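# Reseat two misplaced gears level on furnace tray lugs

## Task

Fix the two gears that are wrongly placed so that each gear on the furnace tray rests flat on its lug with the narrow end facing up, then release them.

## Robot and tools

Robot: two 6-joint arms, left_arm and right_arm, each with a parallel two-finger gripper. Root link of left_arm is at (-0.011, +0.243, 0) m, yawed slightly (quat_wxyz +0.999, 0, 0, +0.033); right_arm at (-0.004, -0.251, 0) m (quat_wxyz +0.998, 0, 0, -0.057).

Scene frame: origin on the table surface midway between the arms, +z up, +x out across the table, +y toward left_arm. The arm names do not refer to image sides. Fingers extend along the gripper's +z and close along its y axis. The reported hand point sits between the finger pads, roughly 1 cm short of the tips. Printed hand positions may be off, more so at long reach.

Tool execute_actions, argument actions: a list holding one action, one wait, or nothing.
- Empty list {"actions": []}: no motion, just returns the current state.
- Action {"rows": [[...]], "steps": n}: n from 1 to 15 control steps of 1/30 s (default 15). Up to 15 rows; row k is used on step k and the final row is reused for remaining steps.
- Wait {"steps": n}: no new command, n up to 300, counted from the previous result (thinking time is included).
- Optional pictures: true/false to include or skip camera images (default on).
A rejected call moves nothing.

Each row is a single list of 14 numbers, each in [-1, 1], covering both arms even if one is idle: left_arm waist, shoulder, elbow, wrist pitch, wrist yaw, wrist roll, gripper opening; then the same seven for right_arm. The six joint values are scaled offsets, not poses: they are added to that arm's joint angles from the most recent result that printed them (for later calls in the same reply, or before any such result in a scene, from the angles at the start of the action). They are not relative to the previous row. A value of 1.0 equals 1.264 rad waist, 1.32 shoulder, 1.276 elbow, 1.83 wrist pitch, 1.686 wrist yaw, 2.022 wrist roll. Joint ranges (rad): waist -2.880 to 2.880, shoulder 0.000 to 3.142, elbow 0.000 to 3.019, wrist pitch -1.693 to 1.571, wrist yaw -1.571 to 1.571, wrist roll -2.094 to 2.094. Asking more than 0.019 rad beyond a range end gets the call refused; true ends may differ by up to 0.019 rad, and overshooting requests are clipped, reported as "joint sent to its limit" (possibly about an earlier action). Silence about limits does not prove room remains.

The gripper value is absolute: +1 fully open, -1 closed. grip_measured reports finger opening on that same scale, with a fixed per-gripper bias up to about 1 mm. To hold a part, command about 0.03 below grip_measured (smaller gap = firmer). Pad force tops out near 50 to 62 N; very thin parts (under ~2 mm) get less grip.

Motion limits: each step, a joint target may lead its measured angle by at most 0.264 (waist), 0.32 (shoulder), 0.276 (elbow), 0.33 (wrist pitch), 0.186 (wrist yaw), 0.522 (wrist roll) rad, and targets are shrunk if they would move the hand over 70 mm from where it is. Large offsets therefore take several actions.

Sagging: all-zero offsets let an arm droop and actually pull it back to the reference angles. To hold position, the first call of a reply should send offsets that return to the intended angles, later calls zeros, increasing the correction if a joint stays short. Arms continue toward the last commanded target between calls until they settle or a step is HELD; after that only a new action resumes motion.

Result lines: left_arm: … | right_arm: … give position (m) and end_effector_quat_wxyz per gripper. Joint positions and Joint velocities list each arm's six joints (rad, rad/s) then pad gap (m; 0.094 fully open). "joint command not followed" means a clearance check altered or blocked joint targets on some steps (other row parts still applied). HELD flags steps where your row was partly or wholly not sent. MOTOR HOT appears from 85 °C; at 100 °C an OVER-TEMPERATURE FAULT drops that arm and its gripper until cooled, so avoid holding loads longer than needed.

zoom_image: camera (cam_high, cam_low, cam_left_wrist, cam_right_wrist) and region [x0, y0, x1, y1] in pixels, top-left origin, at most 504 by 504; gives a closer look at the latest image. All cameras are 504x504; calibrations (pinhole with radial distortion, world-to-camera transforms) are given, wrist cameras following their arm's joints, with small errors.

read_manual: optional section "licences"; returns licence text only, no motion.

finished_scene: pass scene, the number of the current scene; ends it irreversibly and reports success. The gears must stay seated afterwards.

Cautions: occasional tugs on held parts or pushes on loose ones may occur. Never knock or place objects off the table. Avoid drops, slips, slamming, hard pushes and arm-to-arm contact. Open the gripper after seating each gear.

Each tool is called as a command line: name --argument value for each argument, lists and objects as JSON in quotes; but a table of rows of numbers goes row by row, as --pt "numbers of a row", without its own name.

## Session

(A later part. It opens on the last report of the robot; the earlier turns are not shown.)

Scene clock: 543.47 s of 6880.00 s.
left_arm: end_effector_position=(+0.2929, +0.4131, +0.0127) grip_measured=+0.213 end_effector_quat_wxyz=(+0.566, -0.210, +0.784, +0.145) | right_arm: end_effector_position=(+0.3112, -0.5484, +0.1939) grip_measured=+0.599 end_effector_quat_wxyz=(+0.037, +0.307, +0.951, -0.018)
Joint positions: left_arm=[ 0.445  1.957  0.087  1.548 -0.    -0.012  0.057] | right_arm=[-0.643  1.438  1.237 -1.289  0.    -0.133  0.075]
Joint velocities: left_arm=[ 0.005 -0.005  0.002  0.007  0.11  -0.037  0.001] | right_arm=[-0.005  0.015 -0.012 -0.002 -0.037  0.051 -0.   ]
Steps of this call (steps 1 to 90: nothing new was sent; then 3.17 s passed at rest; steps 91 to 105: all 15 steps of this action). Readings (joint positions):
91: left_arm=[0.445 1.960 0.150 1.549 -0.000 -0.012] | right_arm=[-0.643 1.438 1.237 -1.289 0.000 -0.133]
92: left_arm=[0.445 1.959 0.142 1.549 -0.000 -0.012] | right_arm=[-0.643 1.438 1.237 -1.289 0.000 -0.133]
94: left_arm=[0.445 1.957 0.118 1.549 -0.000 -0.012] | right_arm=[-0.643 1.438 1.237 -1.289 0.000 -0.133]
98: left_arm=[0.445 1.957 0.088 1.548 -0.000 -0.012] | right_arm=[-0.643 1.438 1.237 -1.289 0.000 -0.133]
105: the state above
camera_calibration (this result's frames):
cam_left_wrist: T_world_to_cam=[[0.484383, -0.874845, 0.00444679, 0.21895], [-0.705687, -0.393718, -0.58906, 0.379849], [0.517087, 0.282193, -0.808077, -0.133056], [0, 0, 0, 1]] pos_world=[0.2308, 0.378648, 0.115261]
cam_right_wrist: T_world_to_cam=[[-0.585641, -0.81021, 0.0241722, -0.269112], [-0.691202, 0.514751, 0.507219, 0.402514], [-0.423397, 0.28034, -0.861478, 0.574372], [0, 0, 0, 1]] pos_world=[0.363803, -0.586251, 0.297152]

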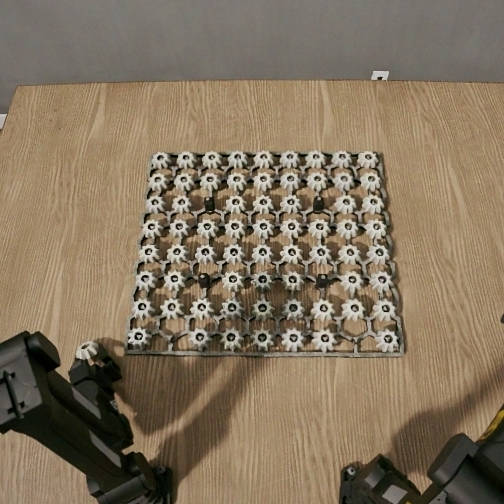

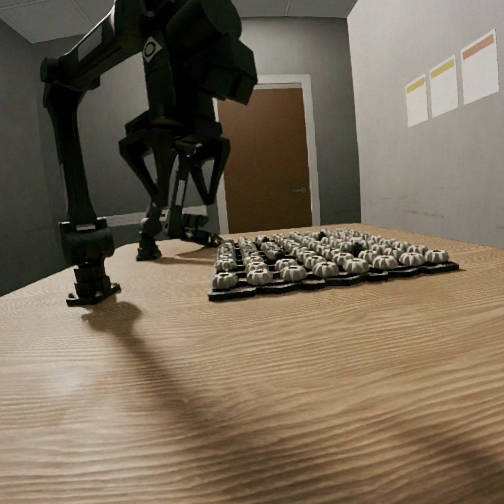

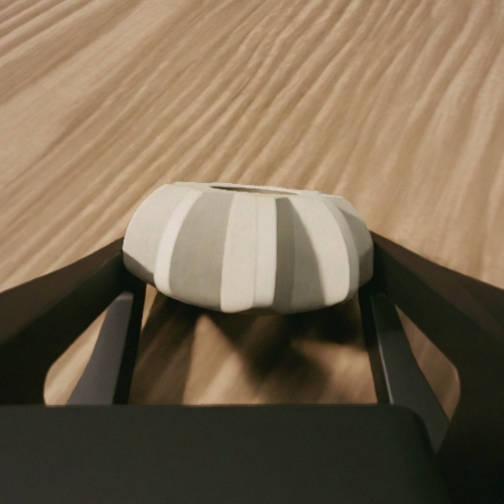

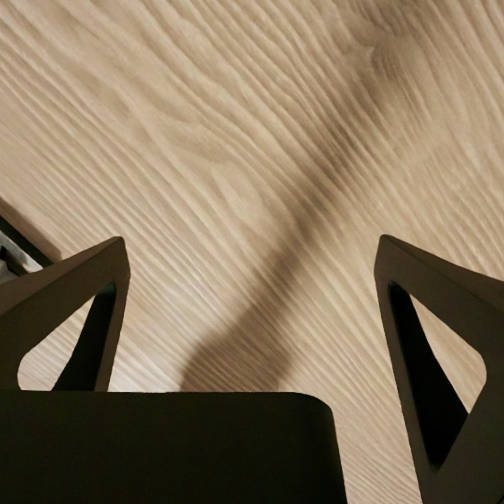

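execute_actions --actions '[{"rows":[[0,0,0,0,0,0,0.6,0,0,0,0,0,0,0.6]]}]'

execute_actions --actions '[{"rows":[[0,-0.12,0.1,-0.3,0,0,0.6,0,0,0,0,0,0,0.6]]}]'

Scene clock: 546.30 s of 6880.00 s.
left_arm: end_effector_position=(+0.2929, +0.4131, +0.0127) grip_measured=+0.597 end_effector_quat_wxyz=(+0.566, -0.210, +0.784, +0.145) | right_arm: end_effector_position=(+0.3112, -0.5484, +0.1939) grip_measured=+0.599 end_effector_quat_wxyz=(+0.037, +0.307, +0.951, -0.018)
Joint positions: left_arm=[ 0.445  1.957  0.087  1.548 -0.    -0.011  0.075] | right_arm=[-0.643  1.438  1.237 -1.289  0.    -0.133  0.075]
Joint velocities: left_arm=[-0.015  0.005  0.012 -0.032  0.022 -0.037 -0.001] | right_arm=[-0.005  0.005 -0.007 -0.007 -0.051 -0.037 -0.   ]
Steps of this call (steps 1 to 15: the robot went on to your last target; steps 16 to 70: nothing new was sent; steps 71 to 85: all 15 steps of this action). Readings (joint positions):
71: left_arm=[0.445 1.957 0.087 1.548 -0.000 -0.012] | right_arm=[-0.643 1.438 1.237 -1.289 0.000 -0.133]
72: left_arm=[0.445 1.957 0.087 1.548 -0.000 -0.012] | right_arm=[-0.643 1.438 1.237 -1.289 0.000 -0.133]
74: left_arm=[0.445 1.957 0.087 1.548 -0.000 -0.011] | right_arm=[-0.643 1.438 1.237 -1.289 0.000 -0.133]
78: left_arm=[0.445 1.957 0.087 1.548 -0.000 -0.011] | right_arm=[-0.643 1.438 1.237 -1.289 0.000 -0.133]
85: the state above
camera_calibration (this result's frames):
cam_left_wrist: T_world_to_cam=[[0.484069, -0.875024, 0.00336118, 0.21913], [-0.706143, -0.392905, -0.589057, 0.379647], [0.516759, 0.28277, -0.808085, -0.133198], [0, 0, 0, 1]] pos_world=[0.230842, 0.378574, 0.115262]
cam_right_wrist: T_world_to_cam=[[-0.585641, -0.81021, 0.0241722, -0.269112], [-0.691202, 0.514751, 0.507219, 0.402514], [-0.423397, 0.28034, -0.861478, 0.574372], [0, 0, 0, 1]] pos_world=[0.363803, -0.586251, 0.297152]

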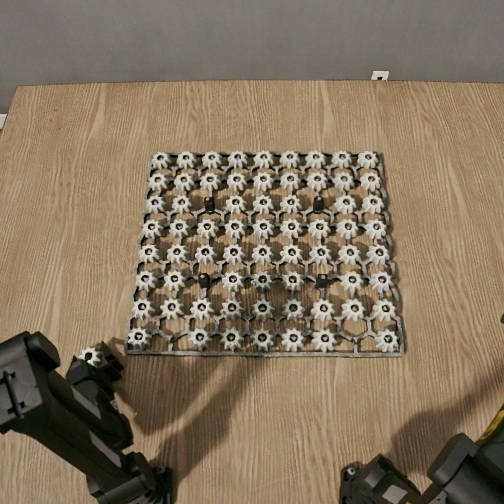

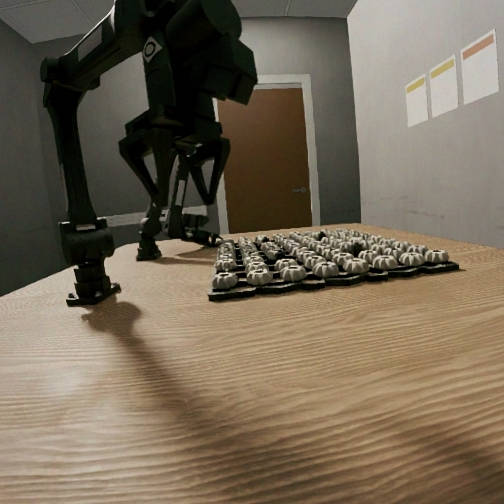

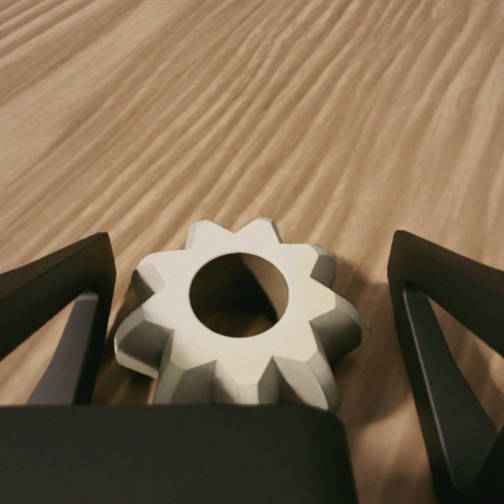

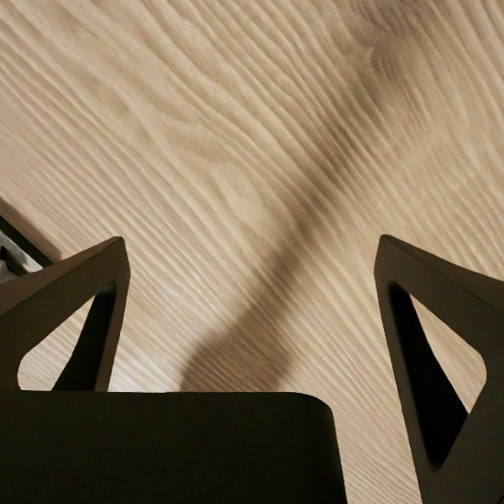

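Scene clock: 546.80 s of 6880.00 s.
left_arm: end_effector_position=(+0.3381, +0.4394, +0.0064) grip_measured=+0.597 end_effector_quat_wxyz=(+0.519, -0.208, +0.816, +0.143) | right_arm: end_effector_position=(+0.3112, -0.5484, +0.1939) grip_measured=+0.599 end_effector_quat_wxyz=(+0.037, +0.307, +0.951, -0.018)
Joint positions: left_arm=[ 0.445  1.749  0.235  1.081 -0.007  0.016  0.075] | right_arm=[-0.643  1.438  1.237 -1.289  0.    -0.133  0.075]
Joint velocities: left_arm=[ 0.024  0.015 -0.002 -0.007  0.007 -0.007 -0.001] | right_arm=[-0.005 -0.015 -0.012 -0.002 -0.066  0.007  0.   ]
Steps of this call (steps 1 to 15: all 15 steps of this action). Readings (joint positions):
1: left_arm=[0.445 1.941 0.097 1.510 -0.003 0.006] | right_arm=[-0.643 1.438 1.237 -1.289 0.000 -0.133]
2: left_arm=[0.445 1.889 0.116 1.418 -0.006 0.013] | right_arm=[-0.643 1.438 1.237 -1.289 0.000 -0.133]
4: left_arm=[0.445 1.800 0.172 1.226 -0.007 0.015] | right_arm=[-0.643 1.438 1.237 -1.289 0.000 -0.133]
8: left_arm=[0.445 1.749 0.233 1.083 -0.007 0.015] | right_arm=[-0.643 1.438 1.237 -1.289 0.000 -0.133]
15: the state above
camera_calibration (this result's frames):
cam_left_wrist: T_world_to_cam=[[0.478971, -0.877533, -0.0228602, 0.223309], [-0.767959, -0.406265, -0.495164, 0.444383], [0.425236, 0.254725, -0.868499, -0.125425], [0, 0, 0, 1]] pos_world=[0.287645, 0.408447, 0.116217]
cam_right_wrist: T_world_to_cam=[[-0.585641, -0.81021, 0.0241722, -0.269112], [-0.691202, 0.514751, 0.507219, 0.402514], [-0.423397, 0.28034, -0.861478, 0.574372], [0, 0, 0, 1]] pos_world=[0.363803, -0.586251, 0.297152]

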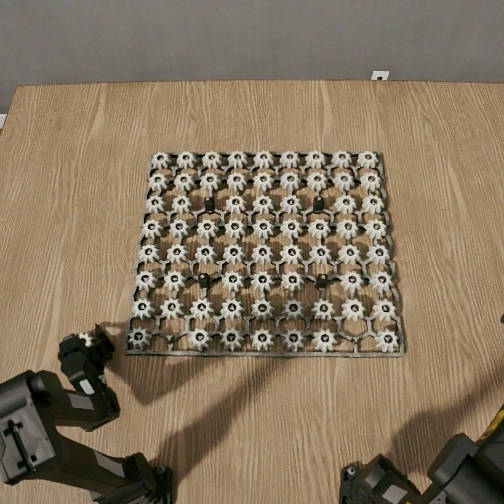

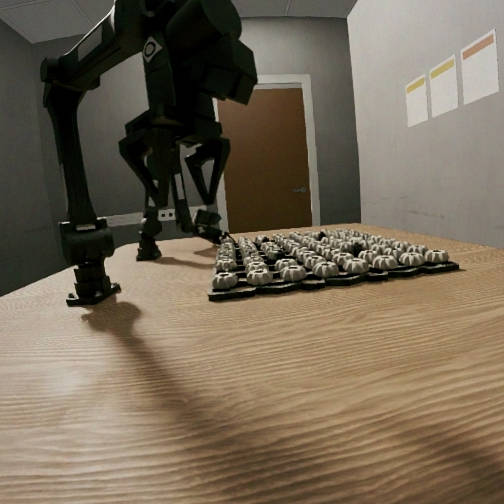

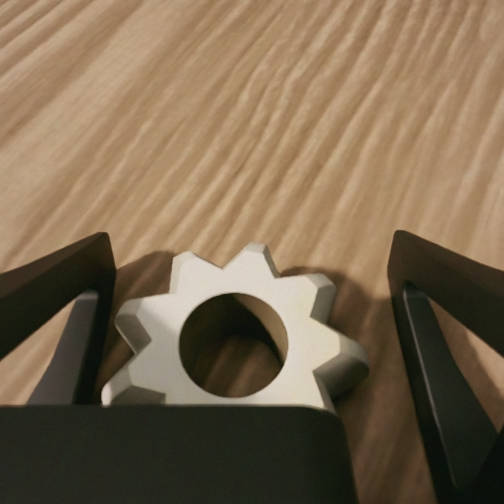

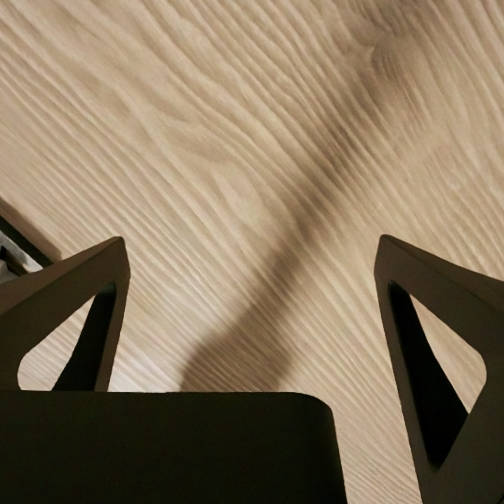

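execute_actions --actions '[{"rows":[[0,-0.15,0.1,0,0,0,0.8,0,0,0,0,0,0,0.6]]}]'

execute_actions --actions '[{"rows":[[0,-0.1,0.42,-0.6,0,0.2,0.8,0,0,0,0,0,0,0.6],[0,-0.1,0.42,-1,0,0.2,0.8,0,0,0,0,0,0,0.6],[0,-0.1,0.42,-1,0,0.2,0.8,0,0,0,0,0,0,0.6],[0,-0.1,0.42,-1,0,0.2,0.8,0,0,0,0,0,0,0.6],[0,-0.1,0.42,-1,0,0.2,0.8,0,0,0,0,0,0,0.6],[0,-0.1,0.42,-1,0,0.2,0.8,0,0,0,0,0,0,0.6],[0,-0.1,0.42,-1,0,0.2,0.8,0,0,0,0,0,0,0.6],[0,-0.1,0.42,-1,0,0.2,0.8,0,0,0,0,0,0,0.6]]}]'

execute_actions --actions '[{"steps":30}]'

Scene clock: 557.23 s of 6880.00 s.
left_arm: end_effector_position=(+0.3959, +0.4719, +0.1294) grip_measured=+0.797 end_effector_quat_wxyz=(+0.643, -0.185, +0.722, +0.177) | right_arm: end_effector_position=(+0.3112, -0.5484, +0.1939) grip_measured=+0.599 end_effector_quat_wxyz=(+0.037, +0.307, +0.951, -0.018)
Joint positions: left_arm=[ 0.445  1.543  0.356  1.075 -0.007  0.017  0.084] | right_arm=[-0.643  1.438  1.237 -1.289  0.    -0.133  0.075]
Joint velocities: left_arm=[-0.015 -0.005  0.007  0.017  0.037 -0.007 -0.   ] | right_arm=[-0.015 -0.005 -0.007  0.012  0.007 -0.037 -0.001]
Steps of this call (steps 1 to 15: the robot went on to your last target; steps 16 to 90: nothing new was sent; then 6.93 s passed at rest; steps 91 to 105: all 15 steps of this action). Readings (joint positions):
91: left_arm=[0.445 1.738 0.240 1.081 -0.007 0.017] | right_arm=[-0.643 1.438 1.237 -1.289 0.000 -0.133]
92: left_arm=[0.445 1.720 0.247 1.076 -0.007 0.017] | right_arm=[-0.643 1.438 1.237 -1.289 0.000 -0.133]
94: left_arm=[0.445 1.662 0.274 1.075 -0.007 0.017] | right_arm=[-0.643 1.438 1.237 -1.289 0.000 -0.133]
98: left_arm=[0.445 1.558 0.342 1.075 -0.007 0.017] | right_arm=[-0.643 1.438 1.237 -1.289 0.000 -0.133]
105: the state above
camera_calibration (this result's frames):
cam_left_wrist: T_world_to_cam=[[0.486009, -0.87355, -0.0265642, 0.222775], [-0.59275, -0.307142, -0.744521, 0.478965], [0.642218, 0.37759, -0.66707, -0.221361], [0, 0, 0, 1]] pos_world=[0.317798, 0.425299, 0.214854]
cam_right_wrist: T_world_to_cam=[[-0.585641, -0.81021, 0.0241722, -0.269112], [-0.691202, 0.514751, 0.507219, 0.402514], [-0.423397, 0.28034, -0.861478, 0.574372], [0, 0, 0, 1]] pos_world=[0.363803, -0.586251, 0.297152]

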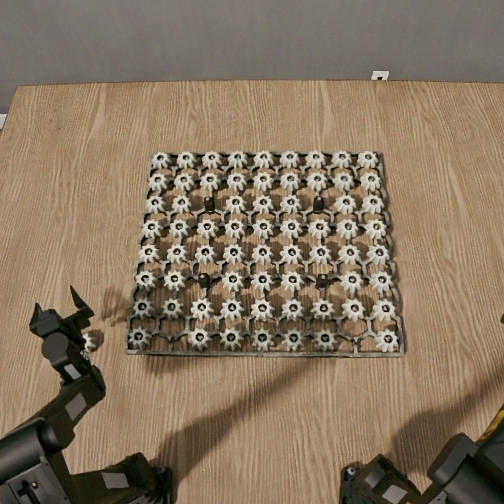

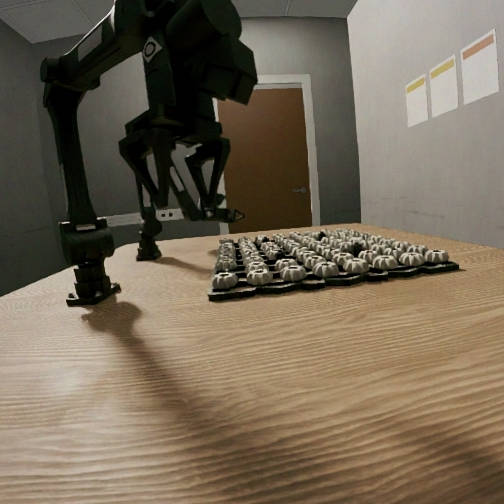

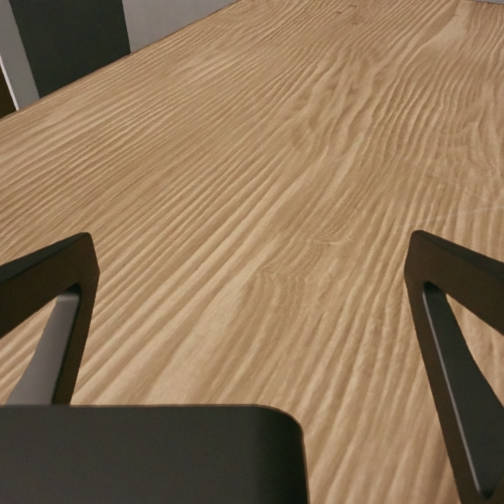

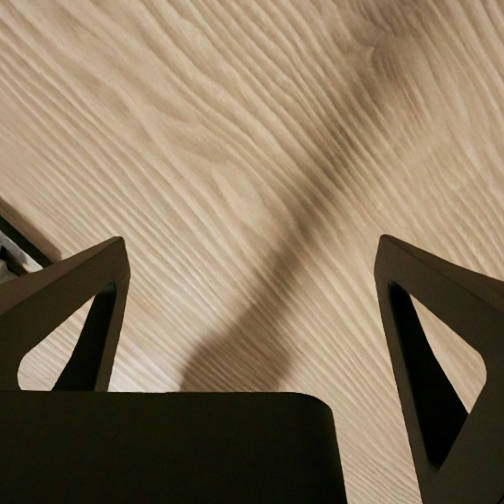

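Scene clock: 557.73 s of 6880.00 s.
left_arm: end_effector_position=(+0.4817, +0.5200, +0.1829) grip_measured=+0.797 end_effector_quat_wxyz=(+0.425, -0.065, +0.880, +0.203) | right_arm: end_effector_position=(+0.3112, -0.5484, +0.1939) grip_measured=+0.599 end_effector_quat_wxyz=(+0.037, +0.307, +0.951, -0.018)
Joint positions: left_arm=[ 0.445  1.421  0.884 -0.052 -0.007  0.367  0.084] | right_arm=[-0.643  1.438  1.237 -1.289  0.    -0.133  0.075]
Joint velocities: left_arm=[-0.024 -0.288  0.408 -3.006 -0.022  0.3    0.001] | right_arm=[-0.005 -0.015 -0.007 -0.002 -0.022  0.007 -0.001]
Steps of this call (steps 1 to 15: all 15 steps of this action). Readings (joint positions):
1: left_arm=[0.445 1.537 0.365 1.044 -0.007 0.047] | right_arm=[-0.643 1.438 1.237 -1.289 0.000 -0.133]
2: left_arm=[0.445 1.526 0.386 0.977 -0.007 0.085] | right_arm=[-0.643 1.438 1.237 -1.289 0.000 -0.133]
4: left_arm=[0.445 1.503 0.449 0.852 -0.007 0.150] | right_arm=[-0.643 1.438 1.237 -1.289 0.000 -0.133]
8: left_arm=[0.445 1.467 0.610 0.598 -0.007 0.247] | right_arm=[-0.643 1.438 1.237 -1.289 0.000 -0.133]
15: the state above
camera_calibration (this result's frames):
cam_left_wrist: T_world_to_cam=[[0.275969, -0.911453, -0.305113, 0.396381], [-0.93509, -0.181155, -0.304614, 0.603412], [0.222369, 0.369372, -0.902284, -0.00947173], [0, 0, 0, 1]] pos_world=[0.456962, 0.474092, 0.296203]
cam_right_wrist: T_world_to_cam=[[-0.585641, -0.81021, 0.0241722, -0.269112], [-0.691202, 0.514751, 0.507219, 0.402514], [-0.423397, 0.28034, -0.861478, 0.574372], [0, 0, 0, 1]] pos_world=[0.363803, -0.586251, 0.297152]

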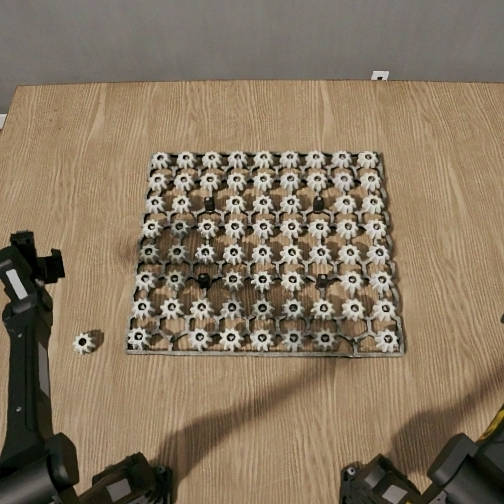

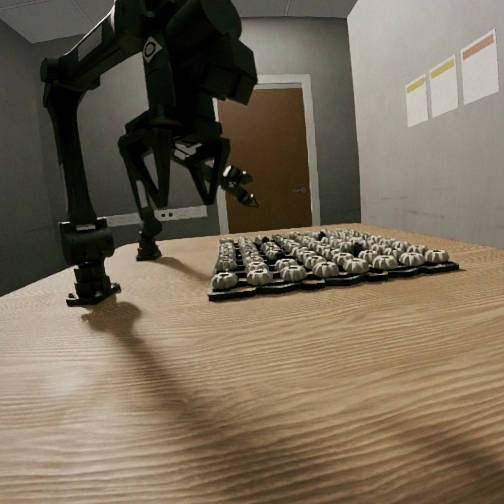

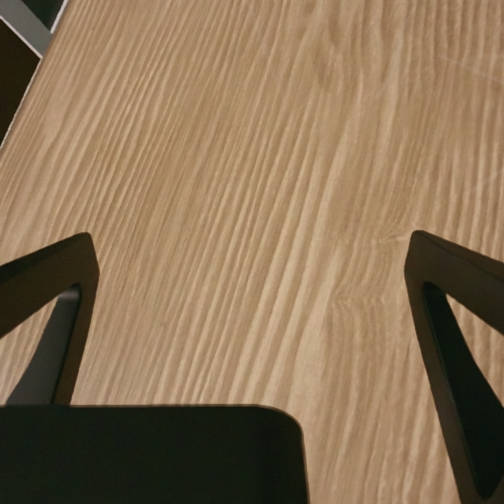

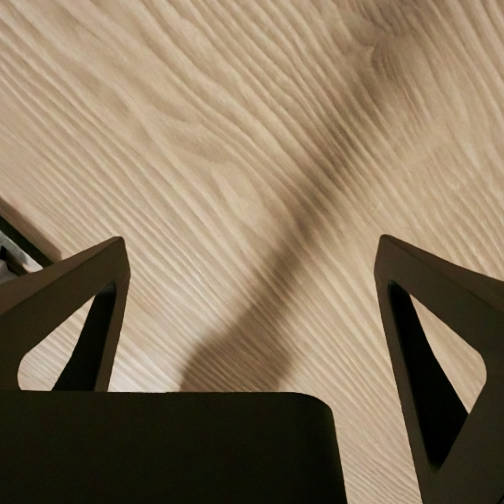

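Scene clock: 558.73 s of 6880.00 s.
left_arm: end_effector_position=(+0.3588, +0.4511, +0.0821) grip_measured=+0.797 end_effector_quat_wxyz=(+0.124, -0.051, +0.989, +0.065) | right_arm: end_effector_position=(+0.3112, -0.5484, +0.1939) grip_measured=+0.599 end_effector_quat_wxyz=(+0.037, +0.307, +0.951, -0.018)
Joint positions: left_arm=[ 0.445  1.411  0.869 -0.747 -0.007  0.408  0.084] | right_arm=[-0.643  1.438  1.237 -1.289  0.    -0.133  0.075]
Joint velocities: left_arm=[-0.005 -0.005  0.002 -0.012  0.007 -0.051 -0.   ] | right_arm=[ 0.005 -0.015 -0.017 -0.007  0.066  0.007  0.001]
Steps of this call (steps 1 to 30: the robot went on to your last target). Readings (joint positions):
1: left_arm=[0.445 1.412 0.893 -0.153 -0.007 0.375] | right_arm=[-0.643 1.438 1.237 -1.289 0.000 -0.133]
2: left_arm=[0.445 1.405 0.893 -0.255 -0.007 0.381] | right_arm=[-0.643 1.438 1.237 -1.289 0.000 -0.133]
4: left_arm=[0.445 1.402 0.892 -0.468 -0.007 0.391] | right_arm=[-0.643 1.438 1.237 -1.289 0.000 -0.133]
8: left_arm=[0.445 1.408 0.872 -0.720 -0.007 0.401] | right_arm=[-0.643 1.438 1.237 -1.289 0.000 -0.133]
30: the state above
All arms were judged still, so your last target was given up. Only a new action makes them travel on or press farther. Fingers that are still opening or closing keep moving.
camera_calibration (this result's frames):
cam_left_wrist: T_world_to_cam=[[0.106677, -0.987991, -0.111776, 0.416072], [-0.925098, -0.139828, 0.353048, 0.36906], [-0.364438, 0.0657413, -0.928904, 0.302044], [0, 0, 0, 1]] pos_world=[0.407107, 0.442823, 0.196781]
cam_right_wrist: T_world_to_cam=[[-0.585641, -0.81021, 0.0241722, -0.269112], [-0.691202, 0.514751, 0.507219, 0.402514], [-0.423397, 0.28034, -0.861478, 0.574372], [0, 0, 0, 1]] pos_world=[0.363803, -0.586251, 0.297152]

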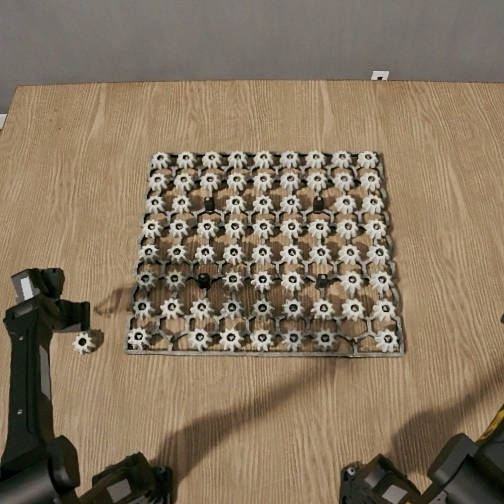

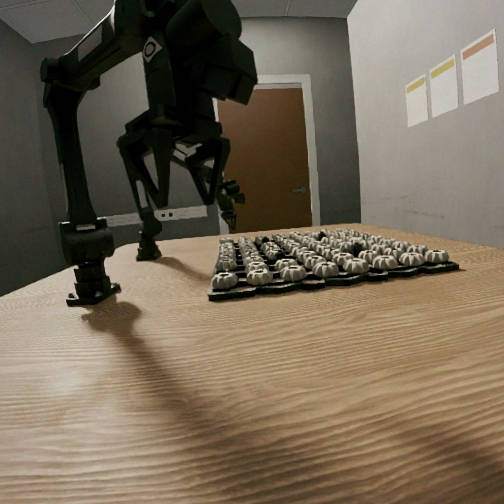

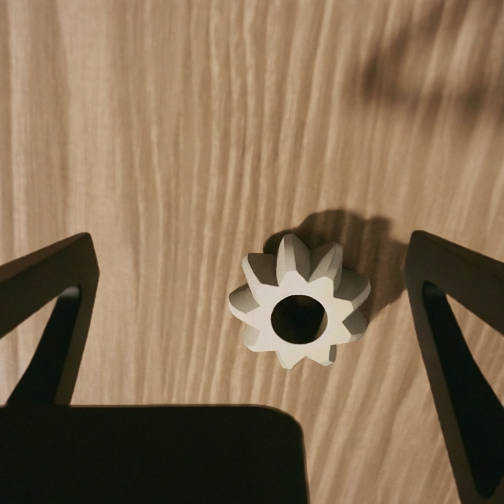

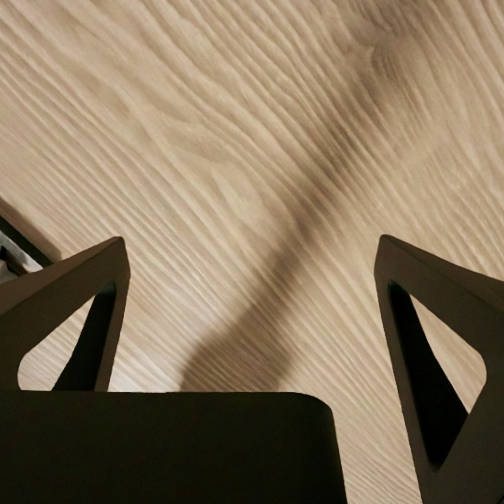

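execute_actions --actions '[{"rows":[[0.02,0.06,0.005,-0.115,0,0,0.8,0,0,0,0,0,0,0.6]]}]'

Scene clock: 566.53 s of 6880.00 s.
left_arm: end_effector_position=(+0.3032, +0.4288, +0.0393) grip_measured=+0.797 end_effector_quat_wxyz=(-0.010, -0.062, +0.998, -0.001) | right_arm: end_effector_position=(+0.3112, -0.5484, +0.1939) grip_measured=+0.599 end_effector_quat_wxyz=(+0.037, +0.307, +0.951, -0.018)
Joint positions: left_arm=[ 0.466  1.501  0.862 -0.95  -0.007  0.408  0.084] | right_arm=[-0.643  1.438  1.237 -1.289  0.    -0.133  0.075]
Joint velocities: left_arm=[-0.015  0.005 -0.022 -0.017 -0.007  0.007 -0.001] | right_arm=[-0.005 -0.005  0.002 -0.007 -0.066  0.022  0.001]
Steps of this call (steps 1 to 90: nothing new was sent; then 4.30 s passed at rest; steps 91 to 105: all 15 steps of this action). Readings (joint positions):
91: left_arm=[0.446 1.416 0.872 -0.780 -0.007 0.408] | right_arm=[-0.643 1.438 1.237 -1.289 0.000 -0.133]
92: left_arm=[0.448 1.425 0.877 -0.840 -0.007 0.408] | right_arm=[-0.643 1.438 1.237 -1.289 0.000 -0.133]
94: left_arm=[0.457 1.453 0.872 -0.913 -0.007 0.408] | right_arm=[-0.643 1.438 1.237 -1.289 0.000 -0.133]
98: left_arm=[0.466 1.499 0.862 -0.948 -0.007 0.408] | right_arm=[-0.643 1.438 1.237 -1.289 0.000 -0.133]
105: the state above
camera_calibration (this result's frames):
cam_left_wrist: T_world_to_cam=[[0.114327, -0.993404, 0.00883824, 0.390524], [-0.798039, -0.0865378, 0.59636, 0.258721], [-0.591661, -0.0752335, -0.802669, 0.367945], [0, 0, 0, 1]] pos_world=[0.379521, 0.438019, 0.137596]
cam_right_wrist: T_world_to_cam=[[-0.585641, -0.81021, 0.0241722, -0.269112], [-0.691202, 0.514751, 0.507219, 0.402514], [-0.423397, 0.28034, -0.861478, 0.574372], [0, 0, 0, 1]] pos_world=[0.363803, -0.586251, 0.297152]

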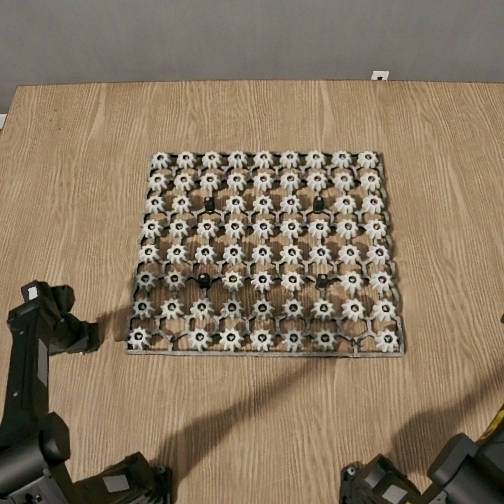

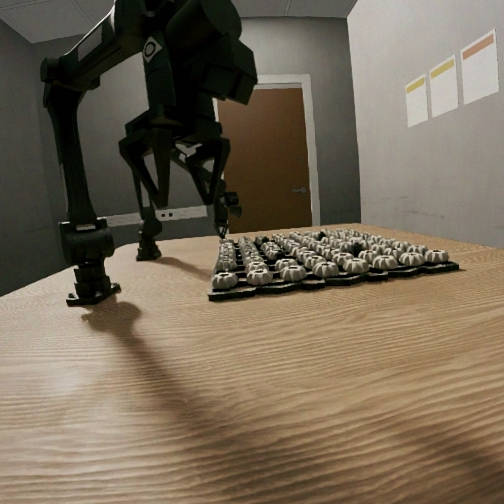

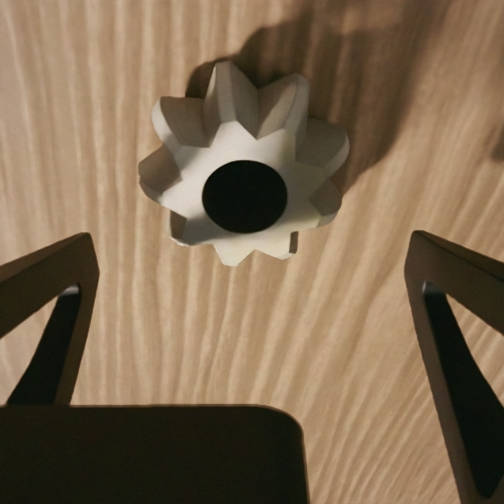

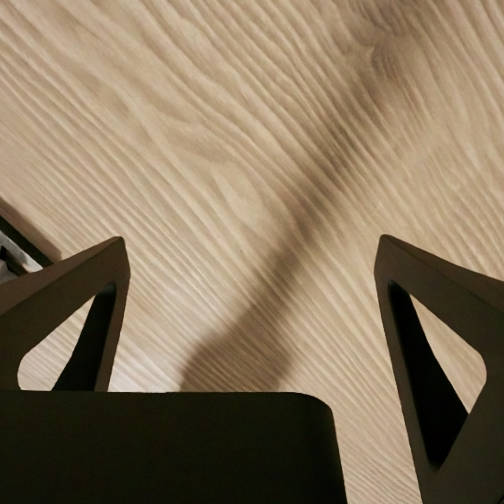

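execute_actions --actions '[{"rows":[[-0.008,0.065,0.012,0.04,0,0,0.8,0,0,0,0,0,0,0.6]]}]'

Scene clock: 570.60 s of 6880.00 s.
left_arm: end_effector_position=(+0.3116, +0.4313, +0.0098) grip_measured=+0.797 end_effector_quat_wxyz=(-0.018, -0.059, +0.998, -0.004) | right_arm: end_effector_position=(+0.3112, -0.5484, +0.1939) grip_measured=+0.599 end_effector_quat_wxyz=(+0.037, +0.307, +0.951, -0.018)
Joint positions: left_arm=[ 0.459  1.587  0.864 -0.884 -0.009  0.408  0.084] | right_arm=[-0.643  1.438  1.237 -1.289  0.    -0.133  0.075]
Joint velocities: left_arm=[-0.024 -0.005 -0.012  0.002 -0.007 -0.066 -0.001] | right_arm=[-0.015 -0.005 -0.002 -0.012 -0.007  0.022  0.   ]
Steps of this call (steps 1 to 15: the robot went on to your last target; steps 16 to 90: nothing new was sent; then 0.57 s passed at rest; steps 91 to 105: all 15 steps of this action). Readings (joint positions):
91: left_arm=[0.466 1.506 0.862 -0.941 -0.007 0.408] | right_arm=[-0.643 1.438 1.237 -1.289 0.000 -0.133]
92: left_arm=[0.465 1.517 0.862 -0.923 -0.007 0.408] | right_arm=[-0.643 1.438 1.237 -1.289 0.000 -0.133]
94: left_arm=[0.464 1.551 0.862 -0.896 -0.007 0.408] | right_arm=[-0.643 1.438 1.237 -1.289 0.000 -0.133]
98: left_arm=[0.460 1.587 0.864 -0.885 -0.009 0.408] | right_arm=[-0.643 1.438 1.237 -1.289 0.000 -0.133]
105: the state above
camera_calibration (this result's frames):
cam_left_wrist: T_world_to_cam=[[0.108023, -0.994044, 0.0144128, 0.394419], [-0.789176, -0.076925, 0.60933, 0.276168], [-0.604593, -0.0771958, -0.792785, 0.354157], [0, 0, 0, 1]] pos_world=[0.38946, 0.440653, 0.106808]
cam_right_wrist: T_world_to_cam=[[-0.585641, -0.81021, 0.0241722, -0.269112], [-0.691202, 0.514751, 0.507219, 0.402514], [-0.423397, 0.28034, -0.861478, 0.574372], [0, 0, 0, 1]] pos_world=[0.363803, -0.586251, 0.297152]

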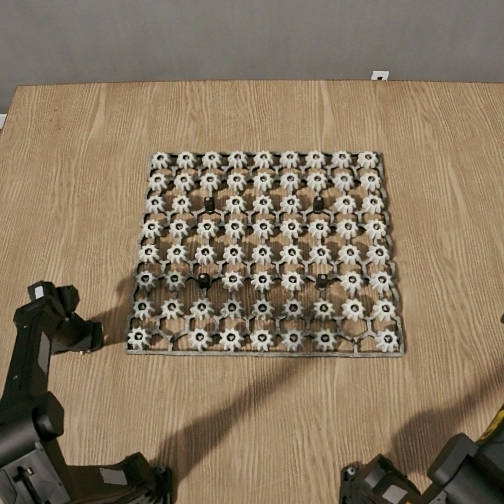

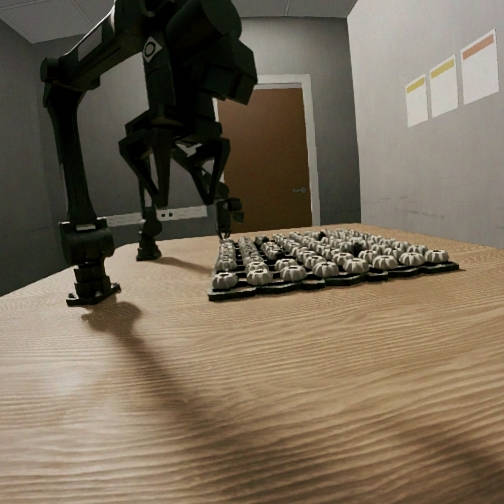

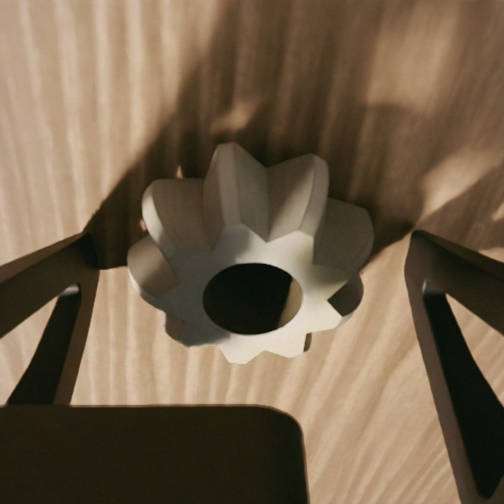

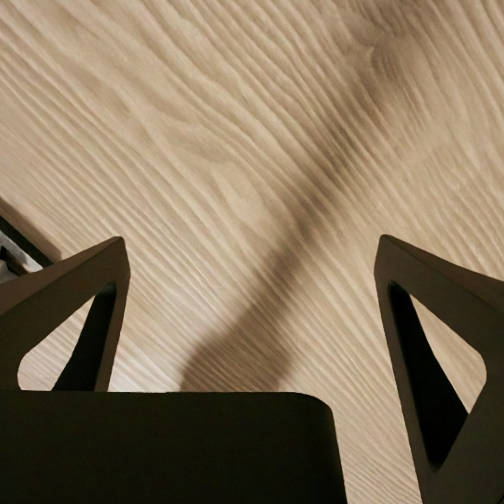

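execute_actions --actions '[{"rows":[[0,0.004,0,0.008,0,0,0.8,0,0,0,0,0,0,0.6],[0,0.004,0,0.008,0,0,0.8,0,0,0,0,0,0,0.6],[0,0.004,0,0.008,0,0,0.8,0,0,0,0,0,0,0.6],[0,0.004,0,0.008,0,0,0.8,0,0,0,0,0,0,0.6],[0,0.004,0,0.008,0,0,0.15,0,0,0,0,0,0,0.6]]}]'

Scene clock: 574.47 s of 6880.00 s.
left_arm: end_effector_position=(+0.3123, +0.4318, +0.0096) grip_measured=+0.191 end_effector_quat_wxyz=(-0.016, -0.059, +0.998, -0.003) | right_arm: end_effector_position=(+0.3112, -0.5484, +0.1939) grip_measured=+0.599 end_effector_quat_wxyz=(+0.037, +0.307, +0.951, -0.018)
Joint positions: left_arm=[ 0.459  1.587  0.864 -0.88  -0.009  0.408  0.056] | right_arm=[-0.643  1.438  1.237 -1.289  0.    -0.133  0.075]
Joint velocities: left_arm=[-0.015 -0.005  0.002  0.002  0.022  0.037  0.001] | right_arm=[-0.005 -0.005 -0.012 -0.007  0.081 -0.051  0.   ]
Steps of this call (steps 1 to 15: the robot went on to your last target; steps 16 to 90: nothing new was sent; then 0.37 s passed at rest; steps 91 to 105: all 15 steps of this action). Readings (joint positions):
91: left_arm=[0.459 1.587 0.864 -0.884 -0.009 0.408] | right_arm=[-0.643 1.438 1.237 -1.289 0.000 -0.133]
92: left_arm=[0.459 1.587 0.864 -0.883 -0.009 0.408] | right_arm=[-0.643 1.438 1.237 -1.289 0.000 -0.133]
94: left_arm=[0.459 1.587 0.864 -0.882 -0.009 0.408] | right_arm=[-0.643 1.438 1.237 -1.289 0.000 -0.133]
98: left_arm=[0.459 1.587 0.864 -0.880 -0.009 0.408] | right_arm=[-0.643 1.438 1.237 -1.289 0.000 -0.133]
105: the state above
camera_calibration (this result's frames):
cam_left_wrist: T_world_to_cam=[[0.107958, -0.994081, 0.0121676, 0.39494], [-0.790951, -0.0784706, 0.606827, 0.278063], [-0.60228, -0.075136, -0.794741, 0.352894], [0, 0, 0, 1]] pos_world=[0.389838, 0.440937, 0.106918]
cam_right_wrist: T_world_to_cam=[[-0.585641, -0.81021, 0.0241722, -0.269112], [-0.691202, 0.514751, 0.507219, 0.402514], [-0.423397, 0.28034, -0.861478, 0.574372], [0, 0, 0, 1]] pos_world=[0.363803, -0.586251, 0.297152]

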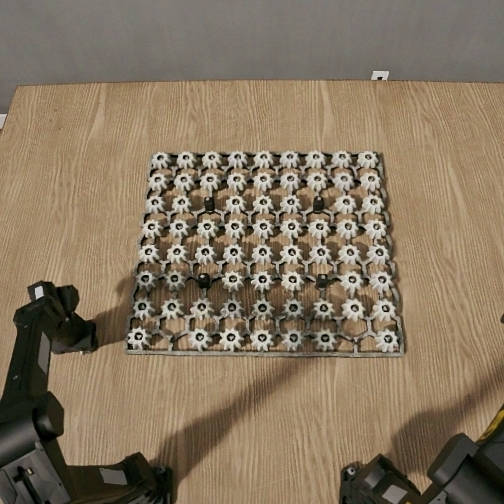

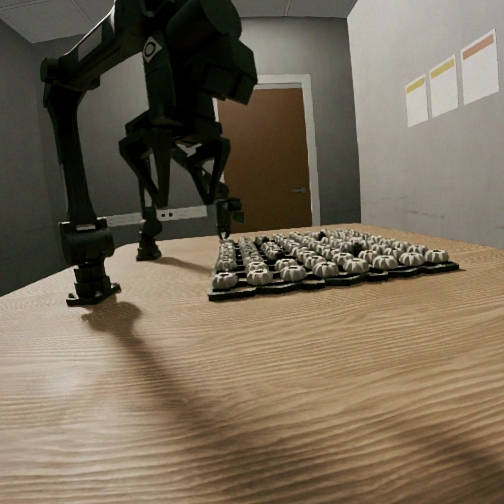

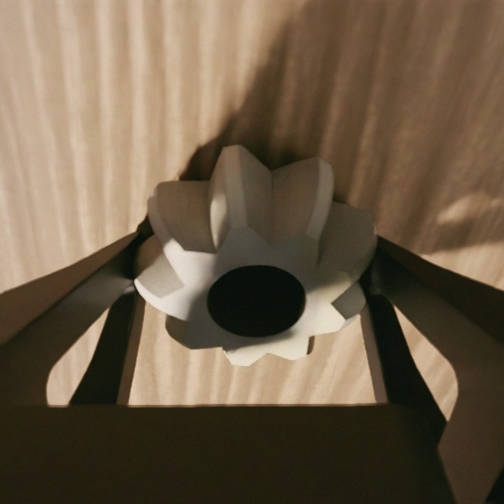

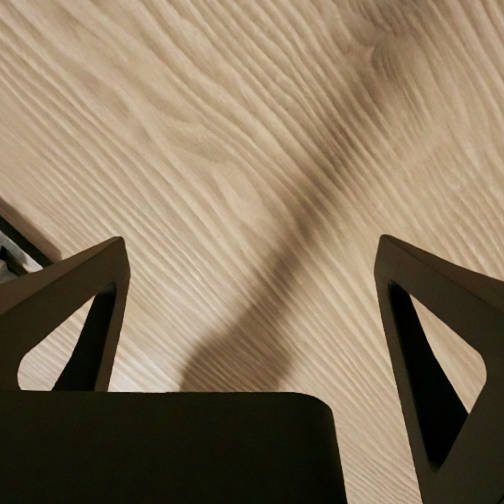

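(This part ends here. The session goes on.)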